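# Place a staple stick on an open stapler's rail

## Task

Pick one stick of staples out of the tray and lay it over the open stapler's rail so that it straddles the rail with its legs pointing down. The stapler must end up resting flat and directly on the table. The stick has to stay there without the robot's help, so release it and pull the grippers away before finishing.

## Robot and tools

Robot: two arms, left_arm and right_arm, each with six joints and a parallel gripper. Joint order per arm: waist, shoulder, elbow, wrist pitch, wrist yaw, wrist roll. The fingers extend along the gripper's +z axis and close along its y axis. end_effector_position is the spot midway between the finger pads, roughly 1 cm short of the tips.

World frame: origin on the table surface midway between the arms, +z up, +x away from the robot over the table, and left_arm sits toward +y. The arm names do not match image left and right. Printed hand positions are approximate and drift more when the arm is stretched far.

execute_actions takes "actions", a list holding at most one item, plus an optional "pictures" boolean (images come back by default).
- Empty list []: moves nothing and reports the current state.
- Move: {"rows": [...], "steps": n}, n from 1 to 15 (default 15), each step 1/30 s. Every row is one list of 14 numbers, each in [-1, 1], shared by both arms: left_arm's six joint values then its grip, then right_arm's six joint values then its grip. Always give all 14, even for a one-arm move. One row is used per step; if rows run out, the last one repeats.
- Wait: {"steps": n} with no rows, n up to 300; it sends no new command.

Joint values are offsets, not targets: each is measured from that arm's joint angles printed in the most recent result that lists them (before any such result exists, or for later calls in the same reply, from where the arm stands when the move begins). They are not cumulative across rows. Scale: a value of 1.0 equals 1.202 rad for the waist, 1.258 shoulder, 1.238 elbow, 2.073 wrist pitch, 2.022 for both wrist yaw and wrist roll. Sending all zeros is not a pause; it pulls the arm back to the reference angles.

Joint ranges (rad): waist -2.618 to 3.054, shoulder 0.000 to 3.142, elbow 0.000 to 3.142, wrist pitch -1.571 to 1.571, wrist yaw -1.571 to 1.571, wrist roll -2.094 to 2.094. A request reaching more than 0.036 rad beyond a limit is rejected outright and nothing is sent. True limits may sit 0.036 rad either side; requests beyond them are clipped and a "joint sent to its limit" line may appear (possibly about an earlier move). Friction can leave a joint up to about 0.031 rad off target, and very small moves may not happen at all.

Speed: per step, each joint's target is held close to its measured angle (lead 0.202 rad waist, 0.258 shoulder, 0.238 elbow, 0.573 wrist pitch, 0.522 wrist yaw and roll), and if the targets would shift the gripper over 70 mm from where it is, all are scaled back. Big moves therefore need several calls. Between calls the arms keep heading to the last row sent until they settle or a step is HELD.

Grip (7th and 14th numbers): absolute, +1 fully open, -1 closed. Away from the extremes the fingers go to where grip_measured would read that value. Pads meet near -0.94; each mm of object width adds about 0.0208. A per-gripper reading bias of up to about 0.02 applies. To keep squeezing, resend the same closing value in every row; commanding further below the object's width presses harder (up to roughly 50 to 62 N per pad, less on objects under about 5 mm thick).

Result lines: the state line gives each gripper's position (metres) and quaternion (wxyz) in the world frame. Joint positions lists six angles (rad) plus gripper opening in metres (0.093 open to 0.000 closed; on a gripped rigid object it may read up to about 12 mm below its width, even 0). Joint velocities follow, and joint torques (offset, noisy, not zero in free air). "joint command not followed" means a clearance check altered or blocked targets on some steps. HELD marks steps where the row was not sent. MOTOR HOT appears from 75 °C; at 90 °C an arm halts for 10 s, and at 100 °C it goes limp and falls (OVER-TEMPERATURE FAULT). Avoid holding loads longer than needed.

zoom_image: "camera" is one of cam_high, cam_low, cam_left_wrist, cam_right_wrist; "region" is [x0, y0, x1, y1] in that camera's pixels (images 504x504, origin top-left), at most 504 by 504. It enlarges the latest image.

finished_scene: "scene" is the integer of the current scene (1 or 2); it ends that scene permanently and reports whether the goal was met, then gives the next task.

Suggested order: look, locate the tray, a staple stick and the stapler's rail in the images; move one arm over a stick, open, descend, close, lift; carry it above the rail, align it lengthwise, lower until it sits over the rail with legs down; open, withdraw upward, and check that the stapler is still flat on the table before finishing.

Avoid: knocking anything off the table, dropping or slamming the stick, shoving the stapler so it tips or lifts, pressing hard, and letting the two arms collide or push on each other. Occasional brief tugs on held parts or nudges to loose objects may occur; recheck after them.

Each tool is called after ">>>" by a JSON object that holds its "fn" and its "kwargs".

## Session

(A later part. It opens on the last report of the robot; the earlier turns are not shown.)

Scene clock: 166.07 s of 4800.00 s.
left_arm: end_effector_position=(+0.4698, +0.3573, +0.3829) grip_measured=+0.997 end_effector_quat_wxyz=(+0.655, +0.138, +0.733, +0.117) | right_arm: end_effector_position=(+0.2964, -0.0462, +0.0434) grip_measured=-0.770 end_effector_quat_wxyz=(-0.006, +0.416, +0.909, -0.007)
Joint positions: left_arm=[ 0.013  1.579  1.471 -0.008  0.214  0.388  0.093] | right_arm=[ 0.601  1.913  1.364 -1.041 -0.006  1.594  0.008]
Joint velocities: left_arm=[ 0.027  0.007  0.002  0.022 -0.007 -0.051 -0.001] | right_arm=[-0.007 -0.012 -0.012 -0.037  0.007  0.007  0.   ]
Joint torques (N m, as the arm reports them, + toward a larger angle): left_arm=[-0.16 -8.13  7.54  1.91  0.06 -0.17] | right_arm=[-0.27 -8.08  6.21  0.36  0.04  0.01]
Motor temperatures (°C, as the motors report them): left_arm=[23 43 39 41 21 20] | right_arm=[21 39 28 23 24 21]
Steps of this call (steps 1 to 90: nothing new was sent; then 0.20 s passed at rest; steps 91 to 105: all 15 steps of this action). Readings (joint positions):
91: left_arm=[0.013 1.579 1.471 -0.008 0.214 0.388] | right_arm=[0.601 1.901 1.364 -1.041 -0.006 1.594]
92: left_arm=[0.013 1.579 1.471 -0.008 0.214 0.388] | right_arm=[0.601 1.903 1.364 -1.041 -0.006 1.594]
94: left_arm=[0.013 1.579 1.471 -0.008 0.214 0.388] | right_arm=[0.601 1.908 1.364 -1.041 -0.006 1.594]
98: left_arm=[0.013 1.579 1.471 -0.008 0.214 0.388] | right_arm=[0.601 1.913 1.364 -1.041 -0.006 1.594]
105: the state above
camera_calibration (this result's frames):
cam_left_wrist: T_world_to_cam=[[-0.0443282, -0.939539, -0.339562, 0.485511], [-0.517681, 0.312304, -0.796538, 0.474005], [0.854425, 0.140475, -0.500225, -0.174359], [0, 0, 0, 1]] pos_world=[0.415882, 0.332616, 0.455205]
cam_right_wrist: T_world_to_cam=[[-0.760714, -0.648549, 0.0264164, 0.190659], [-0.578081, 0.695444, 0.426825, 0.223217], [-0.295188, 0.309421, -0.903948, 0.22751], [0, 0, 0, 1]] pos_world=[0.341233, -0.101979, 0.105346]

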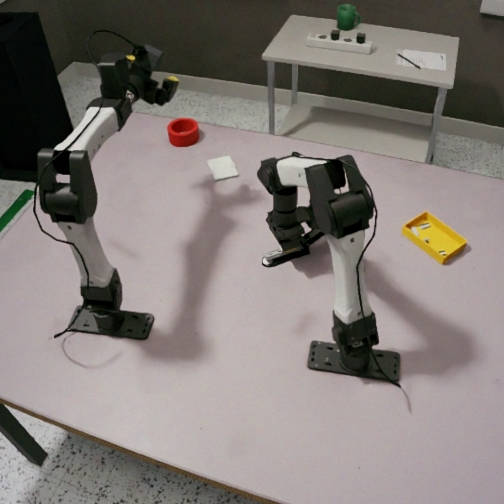

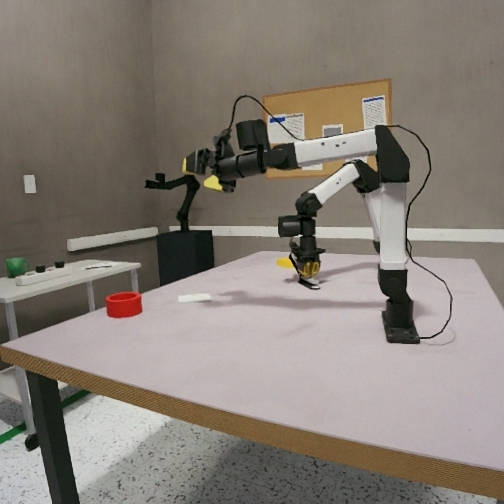

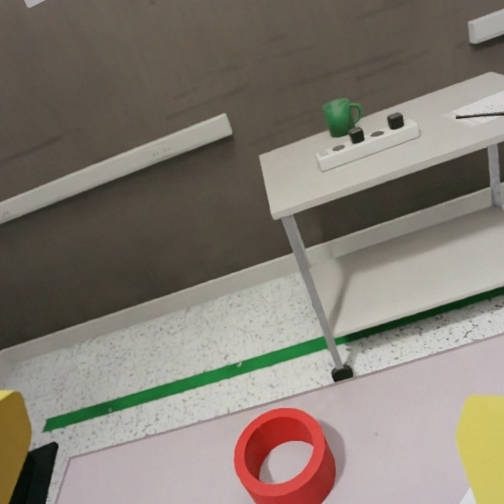

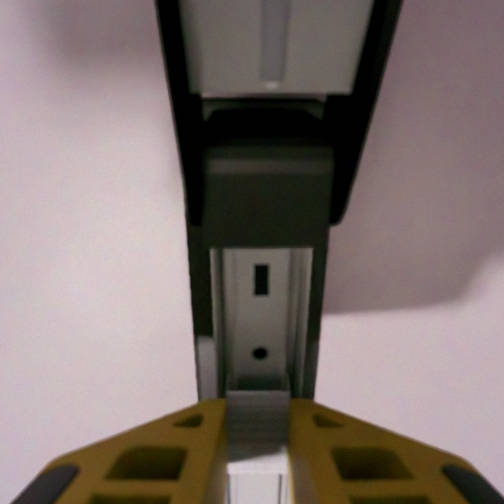

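Aligned well. Continue.

>>> {"fn": "execute_actions", "kwargs": {"actions": [{"rows":[[0,0,0,0,0,0,1,0,0.023,0,0,0,0,-0.78]],"steps":15}]}}

>>> {"fn": "zoom_image", "kwargs": {"camera": "cam_right_wrist", "region": [160, 300, 360, 500]}}

Scene clock: 170.13 s of 4800.00 s.
left_arm: end_effector_position=(+0.4698, +0.3573, +0.3829) grip_measured=+0.997 end_effector_quat_wxyz=(+0.655, +0.138, +0.733, +0.117) | right_arm: end_effector_position=(+0.2957, -0.0468, +0.0396) grip_measured=-0.770 end_effector_quat_wxyz=(-0.009, +0.416, +0.909, -0.013)
Joint positions: left_arm=[ 0.013  1.579  1.471 -0.008  0.214  0.388  0.093] | right_arm=[ 0.601  1.924  1.364 -1.041 -0.006  1.594  0.008]
Joint velocities: left_arm=[-0.007 -0.022 -0.002  0.022  0.051  0.037  0.   ] | right_arm=[ 0.007  0.012  0.007 -0.051 -0.007 -0.051 -0.   ]
Joint torques (N m, as the arm reports them, + toward a larger angle): left_arm=[-0.14 -8.16  7.5   1.92  0.06 -0.18] | right_arm=[-0.27 -8.13  6.14  0.33  0.03  0.01]
Motor temperatures (°C, as the motors report them): left_arm=[23 43 39 41 21 20] | right_arm=[21 39 29 23 24 21]
Steps of this call (steps 1 to 15: the robot went on to your last target; steps 16 to 90: nothing new was sent; then 0.57 s passed at rest; steps 91 to 105: all 15 steps of this action). Readings (joint positions):
91: left_arm=[0.013 1.579 1.471 -0.008 0.214 0.388] | right_arm=[0.601 1.913 1.364 -1.041 -0.006 1.594]
92: left_arm=[0.013 1.579 1.471 -0.008 0.214 0.388] | right_arm=[0.601 1.915 1.364 -1.041 -0.006 1.594]
94: left_arm=[0.013 1.579 1.471 -0.008 0.214 0.388] | right_arm=[0.601 1.919 1.364 -1.041 -0.006 1.594]
98: left_arm=[0.013 1.579 1.471 -0.008 0.214 0.388] | right_arm=[0.601 1.924 1.364 -1.041 -0.006 1.594]
105: the state above
camera_calibration (this result's frames):
cam_left_wrist: T_world_to_cam=[[-0.0443282, -0.939539, -0.339562, 0.485511], [-0.517681, 0.312304, -0.796538, 0.474005], [0.854425, 0.140475, -0.500225, -0.174359], [0, 0, 0, 1]] pos_world=[0.415882, 0.332616, 0.455205]
cam_right_wrist: T_world_to_cam=[[-0.760431, -0.648292, 0.0382306, 0.18937], [-0.574341, 0.69883, 0.426343, 0.223957], [-0.303111, 0.302247, -0.903754, 0.226036], [0, 0, 0, 1]] pos_world=[0.341145, -0.102059, 0.101559]

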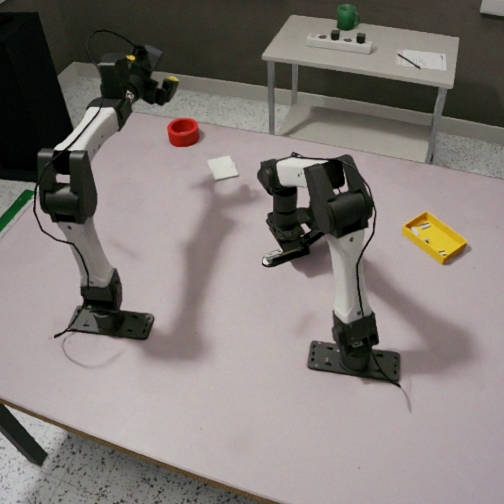

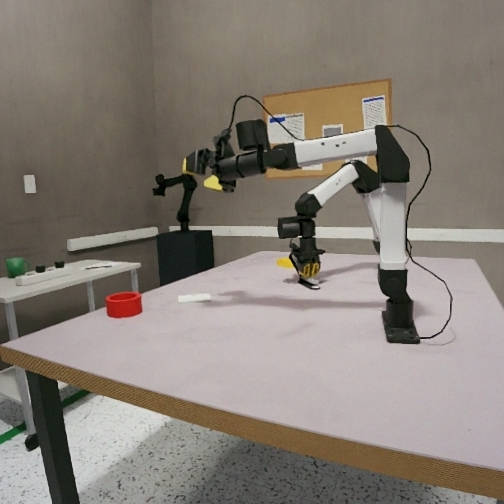

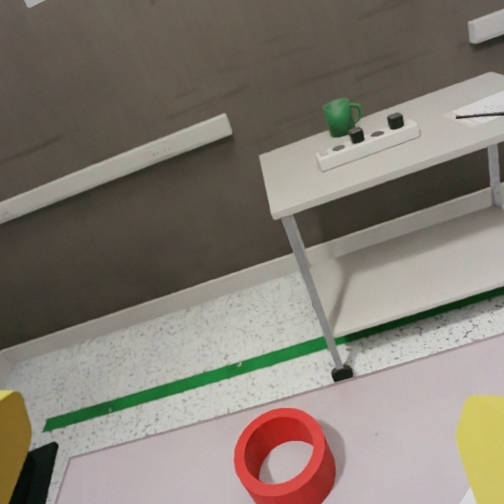

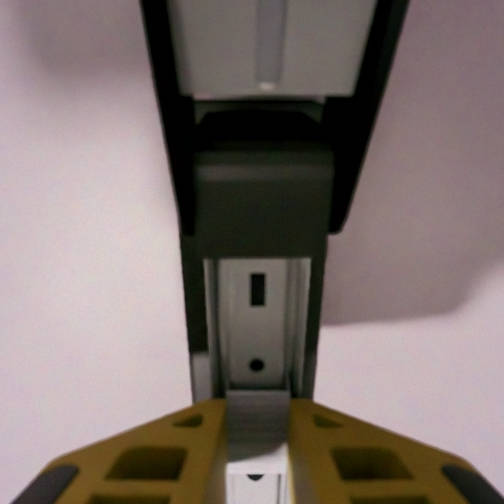

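Region (160, 300, 360, 500) of cam_right_wrist's 504x504 image, scaled by 2.520, with more detail than that image has.

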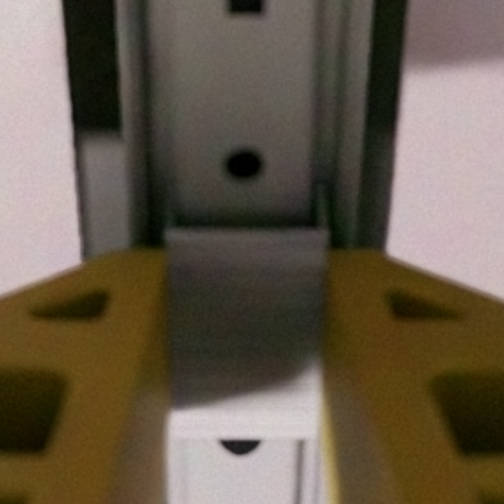

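Straddling. Slightly lower, then release.

>>> {"fn": "execute_actions", "kwargs": {"actions": [{"rows":[[0,0,0,0,0,0,1,0,0.017,0,0,0,0,-0.78],[0,0,0,0,0,0,1,0,0.017,0,0,0,0,-0.78],[0,0,0,0,0,0,1,0,0.017,0,0,0,0,-0.78],[0,0,0,0,0,0,1,0,0.017,0,0,0,0,-0.78],[0,0,0,0,0,0,1,0,0.017,0,0,0,0,-0.78],[0,0,0,0,0,0,1,0,0.017,0,0,0,0,-0.78],[0,0,0,0,0,0,1,0,0.017,0,0,0,0,-0.78],[0,0,0,0,0,0,1,0,0.017,0,0,0,0,-0.74],[0,0,0,0,0,0,1,0,0.017,0,0,0,0,-0.7],[0,0,0,0,0,0,1,0,0.017,0,0,0,0,-0.66],[0,0,0,0,0,0,1,0,0.017,0,0,0,0,-0.62],[0,0,0,0,0,0,1,0,0.017,0,0,0,0,-0.58],[0,0,0,0,0,0,1,0,0.017,0,0,0,0,-0.5]],"steps":15}], "pictures": false}}

>>> {"fn": "execute_actions", "kwargs": {"actions": [{"rows":[[0,0,0,0,0,0,1,0,0,0,0,0,0,-0.5],[0,0,0,0,0,0,1,0,0,0,0,0,0,-0.5],[0,0,0,0,0,0,1,0,-0.02,0.01,-0.01,0,0,-0.5],[0,0,0,0,0,0,1,0,-0.035,0.02,-0.02,0,0,-0.5],[0,0,0,0,0,0,1,0,-0.05,0.03,-0.035,0,0,-0.5],[0,0,0,0,0,0,1,0,-0.065,0.04,-0.05,0,0,-0.5],[0,0,0,0,0,0,1,0,-0.08,0.05,-0.06,0,0,-0.5],[0,0,0,0,0,0,1,0,-0.1,0.065,-0.08,0,0,-0.5],[0,0,0,0,0,0,1,0,-0.12,0.08,-0.1,0,0,-0.5],[0,0,0,0,0,0,1,0,-0.15,0.1,-0.12,0,0,-0.5]],"steps":15}]}}

Scene clock: 184.67 s of 4800.00 s.
left_arm: end_effector_position=(+0.4698, +0.3573, +0.3829) grip_measured=+0.997 end_effector_quat_wxyz=(+0.655, +0.138, +0.733, +0.117) | right_arm: end_effector_position=(+0.2942, -0.0481, +0.0397) grip_measured=-0.504 end_effector_quat_wxyz=(-0.010, +0.416, +0.909, -0.016)
Joint positions: left_arm=[ 0.013  1.579  1.471 -0.008  0.214  0.388  0.093] | right_arm=[ 0.601  1.924  1.364 -1.049 -0.006  1.594  0.021]
Joint velocities: left_arm=[-0.017 -0.012 -0.012 -0.007  0.007 -0.022  0.   ] | right_arm=[-0.002  0.017  0.002 -0.037  0.11   0.022  0.005]
Joint torques (N m, as the arm reports them, + toward a larger angle): left_arm=[-0.17 -8.16  7.54  1.9   0.05 -0.17] | right_arm=[-0.28 -7.81  6.26  0.43  0.04  0.  ]
Motor temperatures (°C, as the motors report them): left_arm=[23 44 40 41 21 20] | right_arm=[21 38 29 23 24 21]
Steps of this call (steps 1 to 15: the robot went on to your last target; steps 16 to 90: nothing new was sent; then 11.03 s passed at rest; steps 91 to 105: all 15 steps of this action). Readings (joint positions):
91: left_arm=[0.013 1.579 1.471 -0.008 0.214 0.388] | right_arm=[0.601 1.924 1.364 -1.041 -0.006 1.594]
92: left_arm=[0.013 1.579 1.471 -0.008 0.214 0.388] | right_arm=[0.601 1.924 1.364 -1.041 -0.006 1.594]
94: left_arm=[0.013 1.579 1.471 -0.008 0.214 0.388] | right_arm=[0.601 1.924 1.364 -1.041 -0.006 1.594]
98: left_arm=[0.013 1.579 1.471 -0.008 0.214 0.388] | right_arm=[0.601 1.924 1.364 -1.041 -0.006 1.594]
105: the state above

Scene clock: 185.17 s of 4800.00 s.
left_arm: end_effector_position=(+0.4698, +0.3573, +0.3829) grip_measured=+0.997 end_effector_quat_wxyz=(+0.655, +0.138, +0.733, +0.117) | right_arm: end_effector_position=(+0.2891, -0.0527, +0.1328) grip_measured=-0.502 end_effector_quat_wxyz=(+0.016, +0.415, +0.908, +0.044)
Joint positions: left_arm=[ 0.013  1.579  1.471 -0.008  0.214  0.388  0.093] | right_arm=[ 0.601  1.722  1.481 -1.236 -0.006  1.594  0.021]
Joint velocities: left_arm=[-0.002  0.032 -0.022  0.037  0.022 -0.022 -0.   ] | right_arm=[-0.002 -0.173  0.085 -0.256  0.007  0.007  0.   ]
Joint torques (N m, as the arm reports them, + toward a larger angle): left_arm=[-0.17 -8.17  7.57  1.9   0.07 -0.16] | right_arm=[-0.26 -6.28  6.7   0.4   0.03 -0.01]
Motor temperatures (°C, as the motors report them): left_arm=[23 44 40 41 21 20] | right_arm=[21 39 29 23 24 21]
Steps of this call (steps 1 to 15: all 15 steps of this action). Readings (joint positions):
1: left_arm=[0.013 1.579 1.471 -0.008 0.214 0.388] | right_arm=[0.601 1.924 1.364 -1.051 -0.006 1.594]
2: left_arm=[0.013 1.579 1.471 -0.008 0.214 0.388] | right_arm=[0.601 1.924 1.364 -1.053 -0.006 1.594]
4: left_arm=[0.013 1.579 1.471 -0.008 0.214 0.388] | right_arm=[0.601 1.921 1.364 -1.057 -0.006 1.594]
8: left_arm=[0.013 1.579 1.471 -0.008 0.214 0.388] | right_arm=[0.601 1.873 1.386 -1.111 -0.006 1.594]
15: the state above
camera_calibration (this result's frames):
cam_left_wrist: T_world_to_cam=[[-0.0443282, -0.939539, -0.339562, 0.485511], [-0.517681, 0.312304, -0.796538, 0.474005], [0.854425, 0.140475, -0.500225, -0.174359], [0, 0, 0, 1]] pos_world=[0.415882, 0.332616, 0.455205]
cam_right_wrist: T_world_to_cam=[[-0.758277, -0.646342, -0.0851995, 0.192804], [-0.613547, 0.663328, 0.428434, 0.193773], [-0.2204, 0.377146, -0.899547, 0.289592], [0, 0, 0, 1]] pos_world=[0.328913, -0.113135, 0.193909]

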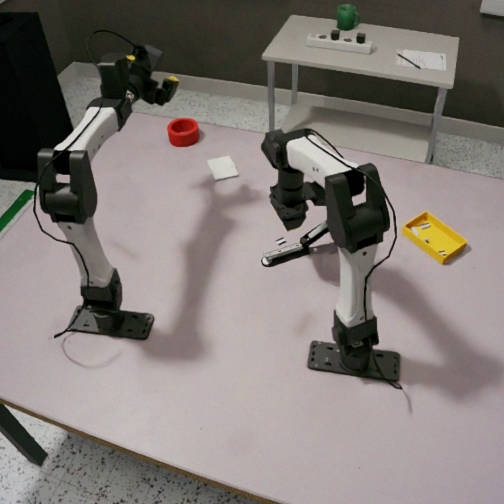

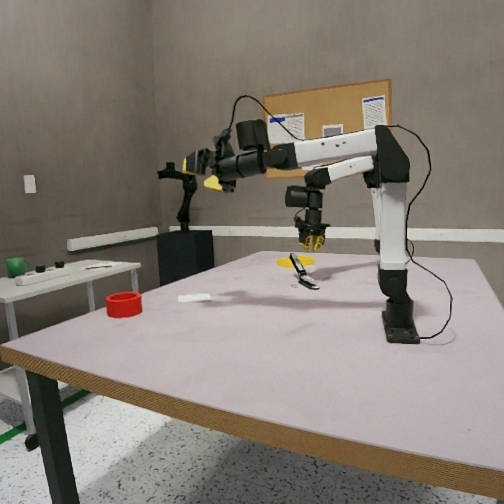

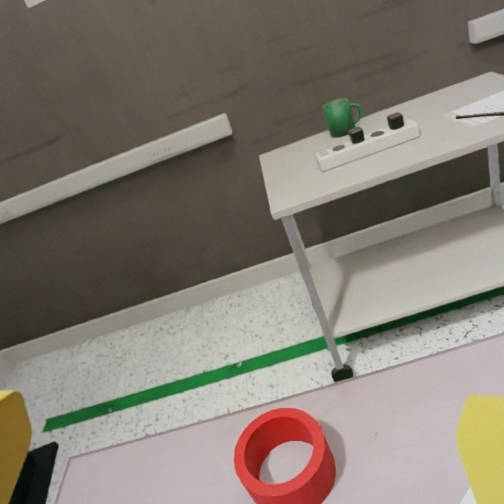

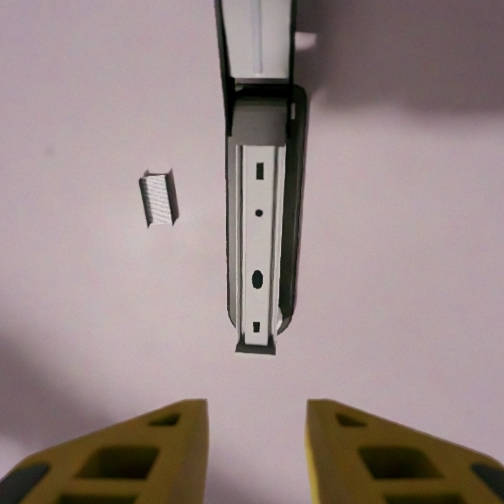

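>>> {"fn": "execute_actions", "kwargs": {"actions": []}}

>>> {"fn": "zoom_image", "kwargs": {"camera": "cam_right_wrist", "region": [60, 100, 320, 360]}}

>>> {"fn": "zoom_image", "kwargs": {"camera": "cam_high", "region": [380, 190, 490, 290]}}

Scene clock: 192.57 s of 4800.00 s.
left_arm: end_effector_position=(+0.4698, +0.3573, +0.3829) grip_measured=+0.997 end_effector_quat_wxyz=(+0.655, +0.138, +0.733, +0.117) | right_arm: end_effector_position=(+0.2813, -0.0599, +0.1325) grip_measured=-0.502 end_effector_quat_wxyz=(+0.007, +0.416, +0.909, +0.024)
Joint positions: left_arm=[ 0.013  1.579  1.471 -0.008  0.214  0.388  0.093] | right_arm=[ 0.601  1.722  1.482 -1.281 -0.006  1.594  0.021]
Joint velocities: left_arm=[-0.022  0.017 -0.002 -0.022 -0.022 -0.007 -0.   ] | right_arm=[-0.007 -0.012  0.007 -0.066 -0.095 -0.007  0.001]
Joint torques (N m, as the arm reports them, + toward a larger angle): left_arm=[-0.18 -8.11  7.53  1.91  0.06 -0.17] | right_arm=[-0.27 -6.99  7.    0.35  0.04  0.  ]
Motor temperatures (°C, as the motors report them): left_arm=[23 44 40 42 21 20] | right_arm=[21 38 29 23 24 21]
Steps of this call (steps 1 to 30: the robot went on to your last target; steps 31 to 100: nothing new was sent; then 4.07 s passed at rest). Readings (joint positions):
1: left_arm=[0.013 1.579 1.471 -0.008 0.214 0.388] | right_arm=[0.601 1.719 1.482 -1.244 -0.006 1.594]
2: left_arm=[0.013 1.579 1.471 -0.008 0.214 0.388] | right_arm=[0.601 1.719 1.482 -1.251 -0.006 1.594]
4: left_arm=[0.013 1.579 1.471 -0.008 0.214 0.388] | right_arm=[0.601 1.722 1.482 -1.263 -0.006 1.594]
8: left_arm=[0.013 1.579 1.471 -0.008 0.214 0.388] | right_arm=[0.601 1.722 1.482 -1.275 -0.006 1.594]
100: the state above
All arms were judged still, so your last target was given up. Only a new action makes them travel on or press farther. Fingers that are still opening or closing keep moving.
camera_calibration (this result's frames):
cam_left_wrist: T_world_to_cam=[[-0.0443282, -0.939539, -0.339562, 0.485511], [-0.517681, 0.312304, -0.796538, 0.474005], [0.854425, 0.140475, -0.500225, -0.174359], [0, 0, 0, 1]] pos_world=[0.415882, 0.332616, 0.455205]
cam_right_wrist: T_world_to_cam=[[-0.760324, -0.648196, -0.041822, 0.176922], [-0.599734, 0.675836, 0.428444, 0.190687], [-0.249451, 0.350838, -0.9026, 0.297223], [0, 0, 0, 1]] pos_world=[0.323022, -0.11847, 0.193974]

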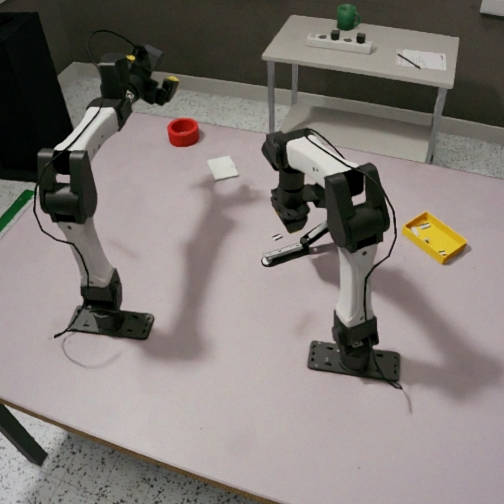

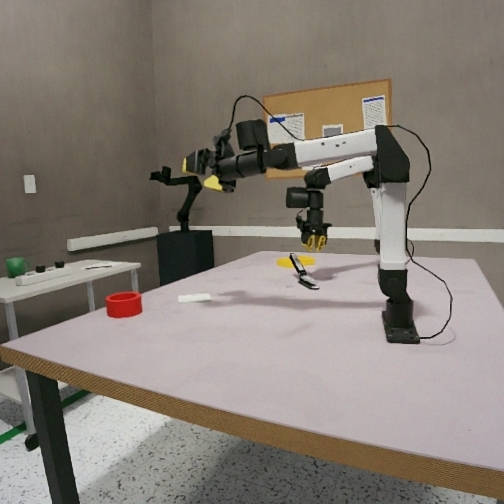

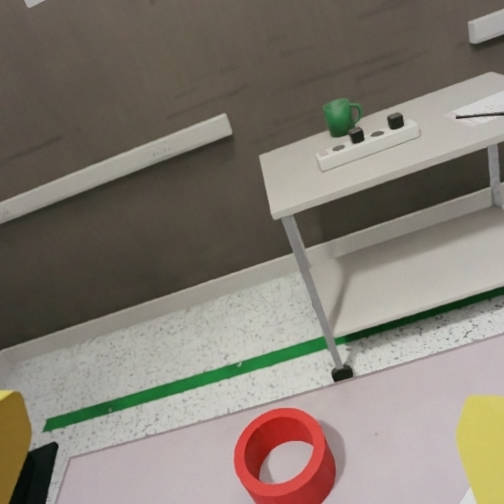

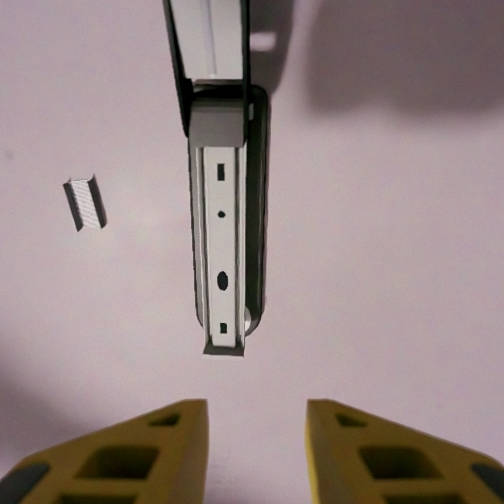

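Region (60, 100, 320, 360) of cam_right_wrist's 504x504 image, scaled by 1.938, with more detail than that image has.

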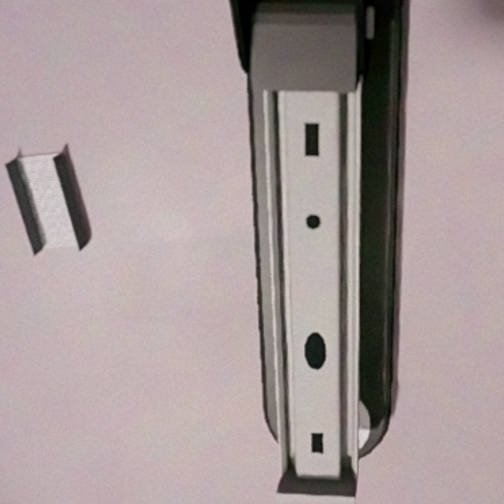

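Region (380, 190, 490, 290) of cam_high's 504x504 image, scaled by 4.582, with more detail than that image has; it fills the top 458 rows of this view, and the rest is white.

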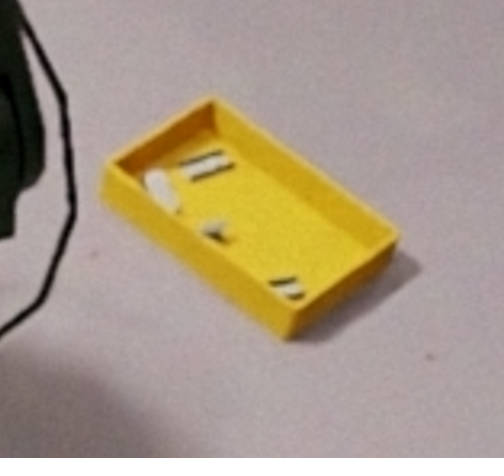

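>>> {"fn": "execute_actions", "kwargs": {"actions": [{"rows":[[0,0,0,0,0,0,1,-0.1,0,0.03,0,0,0,-0.5],[0,0,0,0,0,0,1,-0.2,0.02,0.06,0,0,0,-0.5],[0,0,0,0,0,0,1,-0.4,0.04,0.1,-0.02,0,0,-0.5],[0,0,0,0,0,0,1,-0.6,0.08,0.15,-0.04,0,0,-0.5],[0,0,0,0,0,0,1,-0.92,0.12,0.22,-0.07,0,0,-0.5]],"steps":15}], "pictures": false}}

>>> {"fn": "execute_actions", "kwargs": {"actions": [{"steps":45}]}}

Scene clock: 207.13 s of 4800.00 s.
left_arm: end_effector_position=(+0.4698, +0.3573, +0.3829) grip_measured=+0.997 end_effector_quat_wxyz=(+0.655, +0.138, +0.733, +0.117) | right_arm: end_effector_position=(+0.4035, -0.3299, +0.1503) grip_measured=-0.502 end_effector_quat_wxyz=(+0.023, +0.764, +0.644, +0.027)
Joint positions: left_arm=[ 0.013  1.579  1.471 -0.008  0.214  0.388  0.093] | right_arm=[-0.282  1.869  1.733 -1.364 -0.011  1.594  0.021]
Joint velocities: left_arm=[-0.007  0.012  0.002 -0.022  0.007 -0.007 -0.001] | right_arm=[-1.907  0.002  0.012 -0.051 -0.037 -0.007 -0.001]
Joint torques (N m, as the arm reports them, + toward a larger angle): left_arm=[-0.15 -8.14  7.5   1.91  0.05 -0.18] | right_arm=[-0.91 -8.96  8.12  0.11  0.07 -0.01]
Motor temperatures (°C, as the motors report them): left_arm=[23 44 40 42 21 20] | right_arm=[21 37 30 23 24 21]
Steps of this call (steps 1 to 90: nothing new was sent; then 11.07 s passed at rest; steps 91 to 105: all 15 steps of this action). Readings (joint positions):
91: left_arm=[0.013 1.579 1.471 -0.008 0.214 0.388] | right_arm=[0.591 1.722 1.484 -1.281 -0.011 1.594]
92: left_arm=[0.013 1.579 1.471 -0.008 0.214 0.388] | right_arm=[0.560 1.725 1.493 -1.284 -0.018 1.594]
94: left_arm=[0.013 1.579 1.471 -0.008 0.214 0.388] | right_arm=[0.446 1.752 1.555 -1.305 -0.021 1.594]
98: left_arm=[0.013 1.579 1.471 -0.008 0.214 0.388] | right_arm=[0.188 1.848 1.723 -1.334 -0.017 1.594]
105: the state above

Scene clock: 208.63 s of 4800.00 s.
left_arm: end_effector_position=(+0.4698, +0.3573, +0.3829) grip_measured=+0.997 end_effector_quat_wxyz=(+0.655, +0.138, +0.733, +0.117) | right_arm: end_effector_position=(+0.3713, -0.4092, +0.1498) grip_measured=-0.502 end_effector_quat_wxyz=(+0.011, +0.834, +0.552, +0.007)
Joint positions: left_arm=[ 0.013  1.579  1.471 -0.008  0.214  0.388  0.093] | right_arm=[-0.512  1.869  1.733 -1.408  0.002  1.594  0.021]
Joint velocities: left_arm=[ 0.002  0.002 -0.007 -0.037  0.051  0.066  0.   ] | right_arm=[-0.012  0.002  0.002 -0.007 -0.007  0.007 -0.001]
Joint torques (N m, as the arm reports them, + toward a larger angle): left_arm=[-0.13 -8.18  7.57  1.91  0.06 -0.17] | right_arm=[ 0.28 -8.86  8.03  0.29 -0.06  0.  ]
Motor temperatures (°C, as the motors report them): left_arm=[23 44 40 42 21 20] | right_arm=[21 37 30 23 24 21]
Steps of this call (steps 1 to 30: the robot went on to your last target; steps 31 to 45: nothing new was sent). Readings (joint positions):
1: left_arm=[0.013 1.579 1.471 -0.008 0.214 0.388] | right_arm=[-0.350 1.869 1.733 -1.367 -0.010 1.594]
2: left_arm=[0.013 1.579 1.471 -0.008 0.214 0.388] | right_arm=[-0.415 1.869 1.733 -1.369 -0.009 1.594]
4: left_arm=[0.013 1.579 1.471 -0.008 0.214 0.388] | right_arm=[-0.511 1.869 1.733 -1.377 0.001 1.594]
8: left_arm=[0.013 1.579 1.471 -0.008 0.214 0.388] | right_arm=[-0.532 1.869 1.733 -1.397 0.007 1.594]
45: the state above
All arms were judged still, so your last target was given up. Only a new action makes them travel on or press farther. Fingers that are still opening or closing keep moving.
camera_calibration (this result's frames):
cam_left_wrist: T_world_to_cam=[[-0.0443282, -0.939539, -0.339562, 0.485511], [-0.517681, 0.312304, -0.796538, 0.474005], [0.854425, 0.140475, -0.500225, -0.174359], [0, 0, 0, 1]] pos_world=[0.415882, 0.332616, 0.455205]
cam_right_wrist: T_world_to_cam=[[-0.918069, 0.396008, -0.018062, 0.501979], [0.352365, 0.83607, 0.420507, 0.186635], [0.181625, 0.37969, -0.90711, 0.310269], [0, 0, 0, 1]] pos_world=[0.338735, -0.472634, 0.212033]

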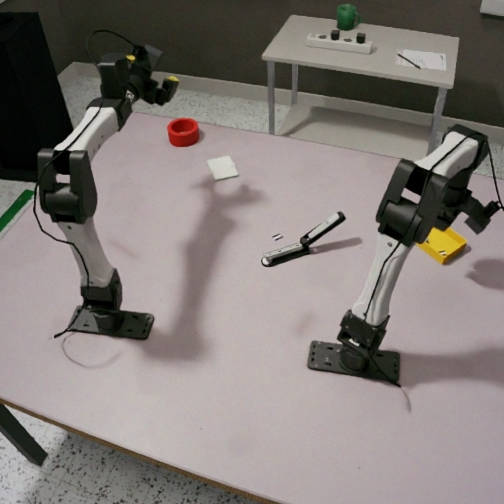

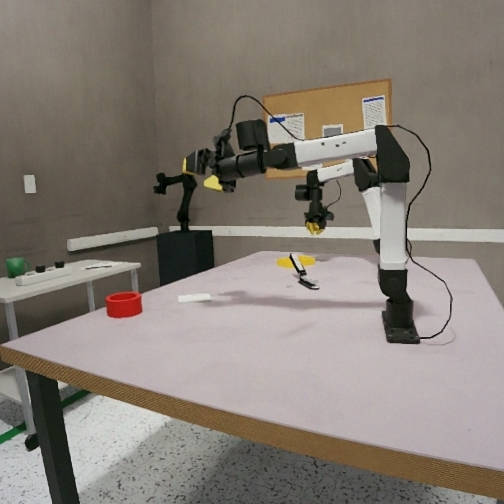

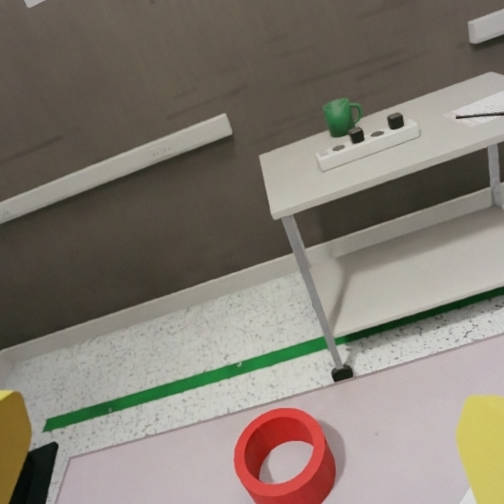

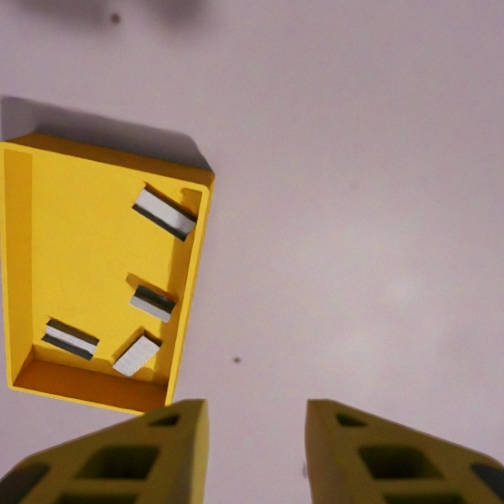

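>>> {"fn": "zoom_image", "kwargs": {"camera": "cam_right_wrist", "region": [0, 160, 240, 400]}}

Region (0, 160, 240, 400) of cam_right_wrist's 504x504 image, scaled by 2.100, with more detail than that image has.

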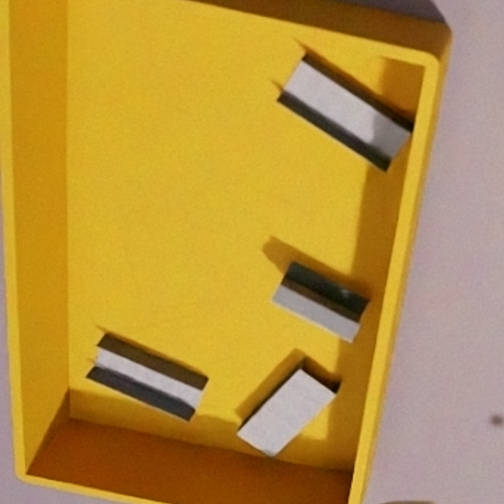

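>>> {"fn": "execute_actions", "kwargs": {"actions": [{"rows":[[0,0,0,0,0,0,1,0.05,0.03,0.03,0.01,0,-0.15,-0.45],[0,0,0,0,0,0,1,0.1,0.07,0.06,0.02,0,-0.3,-0.45],[0,0,0,0,0,0,1,0.15,0.11,0.09,0.03,0,-0.45,-0.45],[0,0,0,0,0,0,1,0.184,0.16,0.12,0.04,0,-0.6,-0.45]],"steps":15}], "pictures": false}}

>>> {"fn": "execute_actions", "kwargs": {"actions": [{"steps":20}], "pictures": false}}

Scene clock: 235.03 s of 4800.00 s.
left_arm: end_effector_position=(+0.4698, +0.3573, +0.3829) grip_measured=+0.997 end_effector_quat_wxyz=(+0.655, +0.138, +0.733, +0.117) | right_arm: end_effector_position=(+0.4417, -0.3365, +0.1067) grip_measured=-0.452 end_effector_quat_wxyz=(+0.007, +0.315, +0.949, +0.001)
Joint positions: left_arm=[ 0.013  1.579  1.471 -0.008  0.214  0.388  0.093] | right_arm=[-0.28   2.08   1.859 -1.336 -0.     0.495  0.024]
Joint velocities: left_arm=[-0.027 -0.012 -0.012  0.022 -0.051 -0.007 -0.   ] | right_arm=[-0.042  0.007  0.007 -0.037  0.007 -0.74   0.   ]
Joint torques (N m, as the arm reports them, + toward a larger angle): left_arm=[-0.11 -8.18  7.55  1.91  0.06 -0.18] | right_arm=[ -0.86 -11.76   8.32   0.62   0.04  -0.05]
Motor temperatures (°C, as the motors report them): left_arm=[23 44 41 43 21 20] | right_arm=[21 38 31 23 24 21]
Steps of this call (steps 1 to 90: nothing new was sent; then 22.90 s passed at rest; steps 91 to 105: all 15 steps of this action). Readings (joint positions):
91: left_arm=[0.013 1.579 1.471 -0.008 0.214 0.388] | right_arm=[-0.508 1.871 1.735 -1.409 0.004 1.552]
92: left_arm=[0.013 1.579 1.471 -0.008 0.214 0.388] | right_arm=[-0.494 1.880 1.747 -1.412 0.007 1.465]
94: left_arm=[0.013 1.579 1.471 -0.008 0.214 0.388] | right_arm=[-0.431 1.930 1.802 -1.404 0.012 1.291]
98: left_arm=[0.013 1.579 1.471 -0.008 0.214 0.388] | right_arm=[-0.292 2.046 1.859 -1.342 0.006 0.906]
105: the state above

Scene clock: 235.70 s of 4800.00 s.
left_arm: end_effector_position=(+0.4698, +0.3573, +0.3829) grip_measured=+0.997 end_effector_quat_wxyz=(+0.655, +0.138, +0.733, +0.117) | right_arm: end_effector_position=(+0.4416, -0.3371, +0.1067) grip_measured=-0.452 end_effector_quat_wxyz=(+0.007, +0.264, +0.965, +0.001)
Joint positions: left_arm=[ 0.013  1.579  1.471 -0.008  0.214  0.388  0.093] | right_arm=[-0.281  2.08   1.859 -1.336 -0.     0.388  0.024]
Joint velocities: left_arm=[ 0.002 -0.017 -0.012 -0.007 -0.125 -0.022  0.001] | right_arm=[ 0.002  0.012 -0.012  0.051  0.022 -0.051  0.001]
Joint torques (N m, as the arm reports them, + toward a larger angle): left_arm=[-0.17 -8.18  7.52  1.92  0.06 -0.19] | right_arm=[ -1.03 -11.74   8.12   0.62   0.03  -0.05]
Motor temperatures (°C, as the motors report them): left_arm=[23 44 41 43 21 20] | right_arm=[21 38 31 23 24 21]
Steps of this call (steps 1 to 20: the robot went on to your last target). Readings (joint positions):
1: left_arm=[0.013 1.579 1.471 -0.008 0.214 0.388] | right_arm=[-0.281 2.080 1.859 -1.336 -0.000 0.473]
2: left_arm=[0.013 1.579 1.471 -0.008 0.214 0.388] | right_arm=[-0.281 2.080 1.859 -1.336 -0.000 0.456]
4: left_arm=[0.013 1.579 1.471 -0.008 0.214 0.388] | right_arm=[-0.281 2.080 1.859 -1.336 -0.000 0.431]
8: left_arm=[0.013 1.579 1.471 -0.008 0.214 0.388] | right_arm=[-0.281 2.080 1.859 -1.336 -0.000 0.404]
20: the state above

>>> {"fn": "execute_actions", "kwargs": {"actions": [{"rows":[[0,0,0,0,0,0,1,-0.022,0.03,0.03,0.01,0,-0.15,-0.45],[0,0,0,0,0,0,1,-0.022,0.06,0.05,0.02,0,-0.3,-0.45],[0,0,0,0,0,0,1,-0.022,0.09,0.07,0.03,0,-0.4,-0.45],[0,0,0,0,0,0,1,-0.022,0.12,0.09,0.036,0,-0.497,-0.45],[0,0,0,0,0,0,1,-0.022,0.145,0.102,0.036,0,-0.497,-0.45]],"steps":15}], "pictures": false}}

>>> {"fn": "execute_actions", "kwargs": {"actions": [{"steps":20}]}}

Scene clock: 242.47 s of 4800.00 s.
left_arm: end_effector_position=(+0.4698, +0.3573, +0.3829) grip_measured=+0.997 end_effector_quat_wxyz=(+0.655, +0.138, +0.733, +0.117) | right_arm: end_effector_position=(+0.4750, -0.3498, +0.0567) grip_measured=-0.452 end_effector_quat_wxyz=(-0.005, -0.191, +0.982, +0.002)
Joint positions: left_arm=[ 0.013  1.579  1.471 -0.008  0.214  0.388  0.093] | right_arm=[-0.299  2.27   1.965 -1.276 -0.001 -0.548  0.024]
Joint velocities: left_arm=[ 0.012  0.002  0.002 -0.022 -0.007 -0.051  0.   ] | right_arm=[-0.012 -0.017 -0.012 -0.154 -0.022 -0.432 -0.   ]
Joint torques (N m, as the arm reports them, + toward a larger angle): left_arm=[-0.06 -8.17  7.57  1.9   0.06 -0.16] | right_arm=[ -0.95 -13.02   7.98   0.59  -0.06  -0.04]
Motor temperatures (°C, as the motors report them): left_arm=[23 44 41 44 21 20] | right_arm=[21 40 32 23 24 21]
Steps of this call (steps 1 to 15: the robot went on to your last target; steps 16 to 90: nothing new was sent; then 3.27 s passed at rest; steps 91 to 105: all 15 steps of this action). Readings (joint positions):
91: left_arm=[0.013 1.579 1.471 -0.008 0.214 0.388] | right_arm=[-0.283 2.082 1.862 -1.337 -0.001 0.345]
92: left_arm=[0.013 1.579 1.471 -0.008 0.214 0.388] | right_arm=[-0.285 2.090 1.872 -1.337 -0.001 0.257]
94: left_arm=[0.013 1.579 1.471 -0.008 0.214 0.388] | right_arm=[-0.292 2.130 1.917 -1.328 -0.001 0.060]
98: left_arm=[0.013 1.579 1.471 -0.008 0.214 0.388] | right_arm=[-0.299 2.233 1.965 -1.279 -0.001 -0.306]
105: the state above

Scene clock: 243.13 s of 4800.00 s.
left_arm: end_effector_position=(+0.4698, +0.3573, +0.3829) grip_measured=+0.997 end_effector_quat_wxyz=(+0.655, +0.138, +0.733, +0.117) | right_arm: end_effector_position=(+0.4750, -0.3498, +0.0567) grip_measured=-0.452 end_effector_quat_wxyz=(-0.005, -0.221, +0.975, +0.002)
Joint positions: left_arm=[ 0.013  1.579  1.471 -0.008  0.214  0.388  0.093] | right_arm=[-0.299  2.27   1.965 -1.276 -0.001 -0.611  0.024]
Joint velocities: left_arm=[-0.007 -0.002 -0.007  0.066  0.051  0.037 -0.   ] | right_arm=[ 0.002 -0.017  0.012 -0.007 -0.037 -0.066 -0.   ]
Joint torques (N m, as the arm reports them, + toward a larger angle): left_arm=[-0.19 -8.13  7.53  1.92  0.07 -0.17] | right_arm=[ -0.99 -13.     7.99   0.58  -0.06  -0.08]
Motor temperatures (°C, as the motors report them): left_arm=[23 44 41 44 21 20] | right_arm=[21 40 32 23 24 21]
Steps of this call (steps 1 to 20: the robot went on to your last target). Readings (joint positions):
1: left_arm=[0.013 1.579 1.471 -0.008 0.214 0.388] | right_arm=[-0.299 2.270 1.965 -1.276 -0.001 -0.561]
2: left_arm=[0.013 1.579 1.471 -0.008 0.214 0.388] | right_arm=[-0.299 2.270 1.965 -1.276 -0.001 -0.571]
4: left_arm=[0.013 1.579 1.471 -0.008 0.214 0.388] | right_arm=[-0.299 2.270 1.965 -1.276 -0.001 -0.586]
8: left_arm=[0.013 1.579 1.471 -0.008 0.214 0.388] | right_arm=[-0.299 2.270 1.965 -1.276 -0.001 -0.601]
20: the state above
camera_calibration (this result's frames):
cam_left_wrist: T_world_to_cam=[[-0.0443282, -0.939539, -0.339562, 0.485511], [-0.517681, 0.312304, -0.796538, 0.474005], [0.854425, 0.140475, -0.500225, -0.174359], [0, 0, 0, 1]] pos_world=[0.415882, 0.332616, 0.455205]
cam_right_wrist: T_world_to_cam=[[0.425777, -0.904826, 0.00185216, -0.522533], [-0.817507, -0.383809, 0.429387, 0.267996], [-0.387809, -0.184337, -0.903119, 0.257448], [0, 0, 0, 1]] pos_world=[0.541411, -0.322485, 0.1184]

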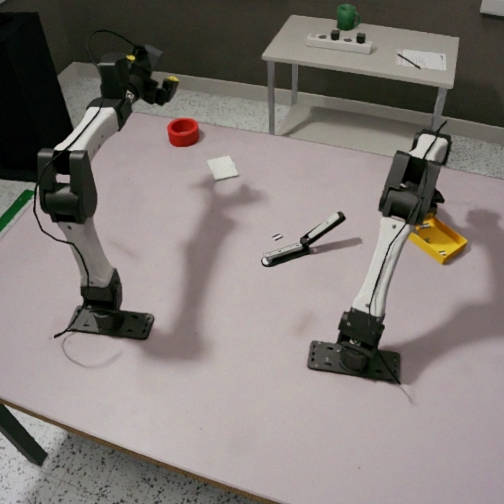

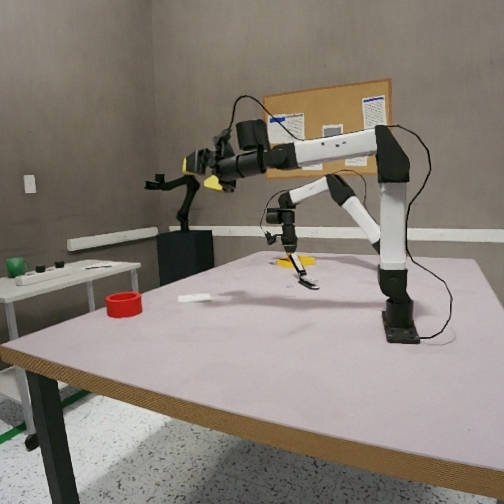

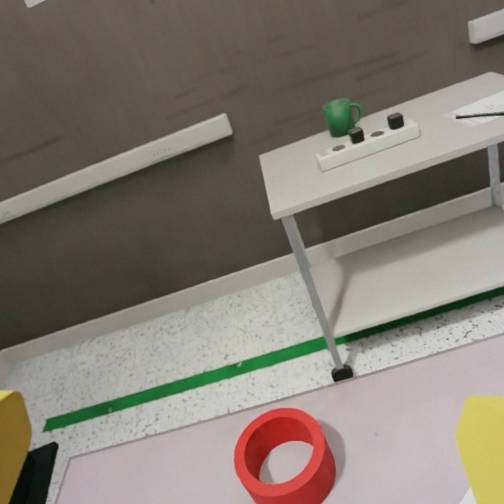

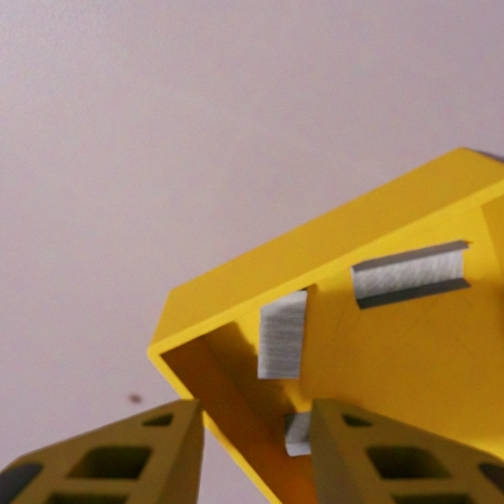

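>>> {"fn": "execute_actions", "kwargs": {"actions": [{"rows":[[0,0,0,0,0,0,1,-0.029,0,-0.02,0.015,0,0,-0.45],[0,0,0,0,0,0,1,-0.029,0,-0.035,0.025,0,0,-0.45],[0,0,0,0,0,0,1,-0.029,0,-0.05,0.035,0,0,-0.45],[0,0,0,0,0,0,1,-0.029,0,-0.065,0.045,0,0,-0.45],[0,0,0,0,0,0,1,-0.029,0,-0.08,0.055,0,0,-0.45],[0,0,0,0,0,0,1,-0.029,0,-0.09,0.06,0,0,-0.45]],"steps":15}], "pictures": false}}

>>> {"fn": "execute_actions", "kwargs": {"actions": [{"steps":10}]}}

Scene clock: 260.30 s of 4800.00 s.
left_arm: end_effector_position=(+0.4698, +0.3573, +0.3829) grip_measured=+0.997 end_effector_quat_wxyz=(+0.655, +0.138, +0.733, +0.117) | right_arm: end_effector_position=(+0.4756, -0.3624, +0.0370) grip_measured=-0.452 end_effector_quat_wxyz=(+0.006, -0.208, +0.978, -0.001)
Joint positions: left_arm=[ 0.013  1.579  1.471 -0.008  0.214  0.388  0.093] | right_arm=[-0.327  2.268  1.883 -1.174 -0.002 -0.611  0.024]
Joint velocities: left_arm=[ 0.017 -0.007 -0.007  0.066  0.095 -0.007  0.001] | right_arm=[ 0.002 -0.007 -0.007  0.037  0.051 -0.007  0.001]
Joint torques (N m, as the arm reports them, + toward a larger angle): left_arm=[-0.18 -8.19  7.53  1.9   0.06 -0.18] | right_arm=[ -0.75 -12.26   4.28   0.64  -0.04   0.02]
Motor temperatures (°C, as the motors report them): left_arm=[23 44 41 44 21 20] | right_arm=[21 44 32 23 24 21]
Steps of this call (steps 1 to 15: the robot went on to your last target; steps 16 to 90: nothing new was sent; then 13.67 s passed at rest; steps 91 to 105: all 15 steps of this action). Readings (joint positions):
91: left_arm=[0.013 1.579 1.471 -0.008 0.214 0.388] | right_arm=[-0.300 2.270 1.965 -1.275 -0.001 -0.611]
92: left_arm=[0.013 1.579 1.471 -0.008 0.214 0.388] | right_arm=[-0.303 2.270 1.962 -1.269 -0.001 -0.611]
94: left_arm=[0.013 1.579 1.471 -0.008 0.214 0.388] | right_arm=[-0.313 2.270 1.943 -1.245 -0.001 -0.611]
98: left_arm=[0.013 1.579 1.471 -0.008 0.214 0.388] | right_arm=[-0.327 2.270 1.883 -1.202 -0.002 -0.611]
105: the state above

Scene clock: 260.63 s of 4800.00 s.
left_arm: end_effector_position=(+0.4698, +0.3573, +0.3829) grip_measured=+0.997 end_effector_quat_wxyz=(+0.655, +0.138, +0.733, +0.117) | right_arm: end_effector_position=(+0.4768, -0.3627, +0.0371) grip_measured=-0.452 end_effector_quat_wxyz=(+0.008, -0.208, +0.978, -0.002)
Joint positions: left_arm=[ 0.013  1.579  1.471 -0.008  0.214  0.388  0.093] | right_arm=[-0.327  2.268  1.883 -1.169 -0.002 -0.611  0.024]
Joint velocities: left_arm=[ 0.002  0.002 -0.007 -0.051 -0.066  0.037 -0.001] | right_arm=[-0.002 -0.012 -0.007 -0.081 -0.022 -0.095  0.001]
Joint torques (N m, as the arm reports them, + toward a larger angle): left_arm=[-0.25 -8.19  7.55  1.91  0.06 -0.18] | right_arm=[ -0.8  -12.37   4.43   0.66  -0.04   0.01]
Motor temperatures (°C, as the motors report them): left_arm=[23 44 41 44 21 20] | right_arm=[21 44 32 23 24 21]
Steps of this call (steps 1 to 10: the robot went on to your last target). Readings (joint positions):
1: left_arm=[0.013 1.579 1.471 -0.008 0.214 0.388] | right_arm=[-0.327 2.268 1.883 -1.173 -0.002 -0.611]
2: left_arm=[0.013 1.579 1.471 -0.008 0.214 0.388] | right_arm=[-0.327 2.268 1.883 -1.172 -0.002 -0.611]
4: left_arm=[0.013 1.579 1.471 -0.008 0.214 0.388] | right_arm=[-0.327 2.268 1.883 -1.170 -0.002 -0.611]
8: left_arm=[0.013 1.579 1.471 -0.008 0.214 0.388] | right_arm=[-0.327 2.268 1.883 -1.169 -0.002 -0.611]
10: the state above
camera_calibration (this result's frames):
cam_left_wrist: T_world_to_cam=[[-0.0443282, -0.939539, -0.339562, 0.485511], [-0.517681, 0.312304, -0.796538, 0.474005], [0.854425, 0.140475, -0.500225, -0.174359], [0, 0, 0, 1]] pos_world=[0.415882, 0.332616, 0.455205]
cam_right_wrist: T_world_to_cam=[[0.400176, -0.916295, 0.0162012, -0.527427], [-0.839286, -0.35933, 0.40802, 0.293045], [-0.368045, -0.176877, -0.912829, 0.231649], [0, 0, 0, 1]] pos_world=[0.54227, -0.337005, 0.100432]

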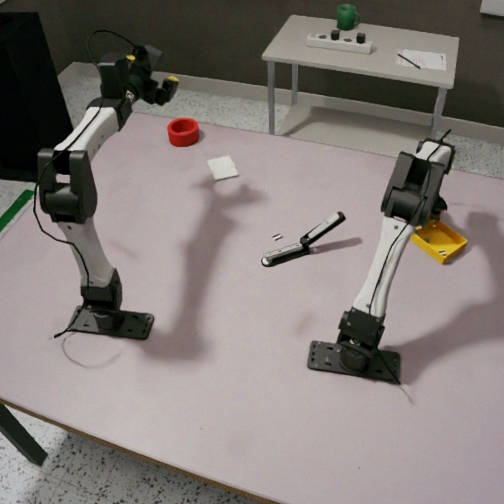

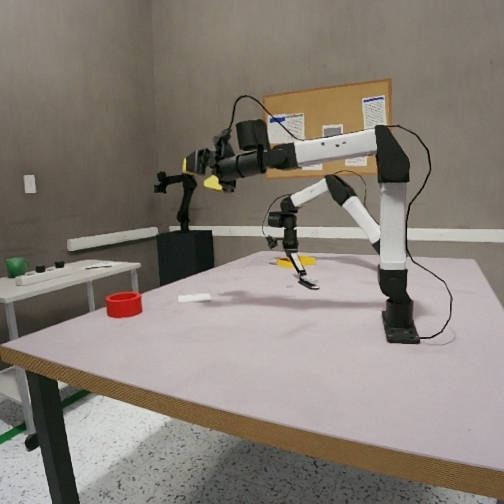

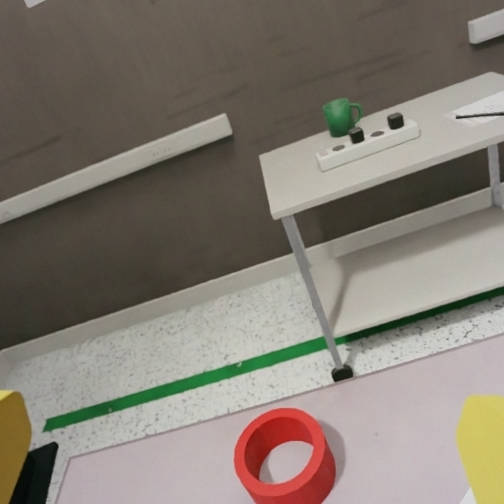

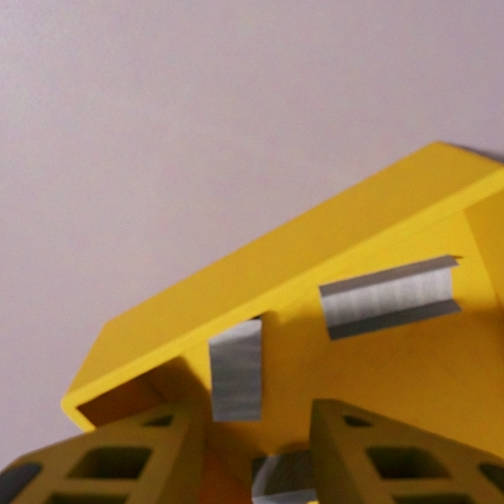

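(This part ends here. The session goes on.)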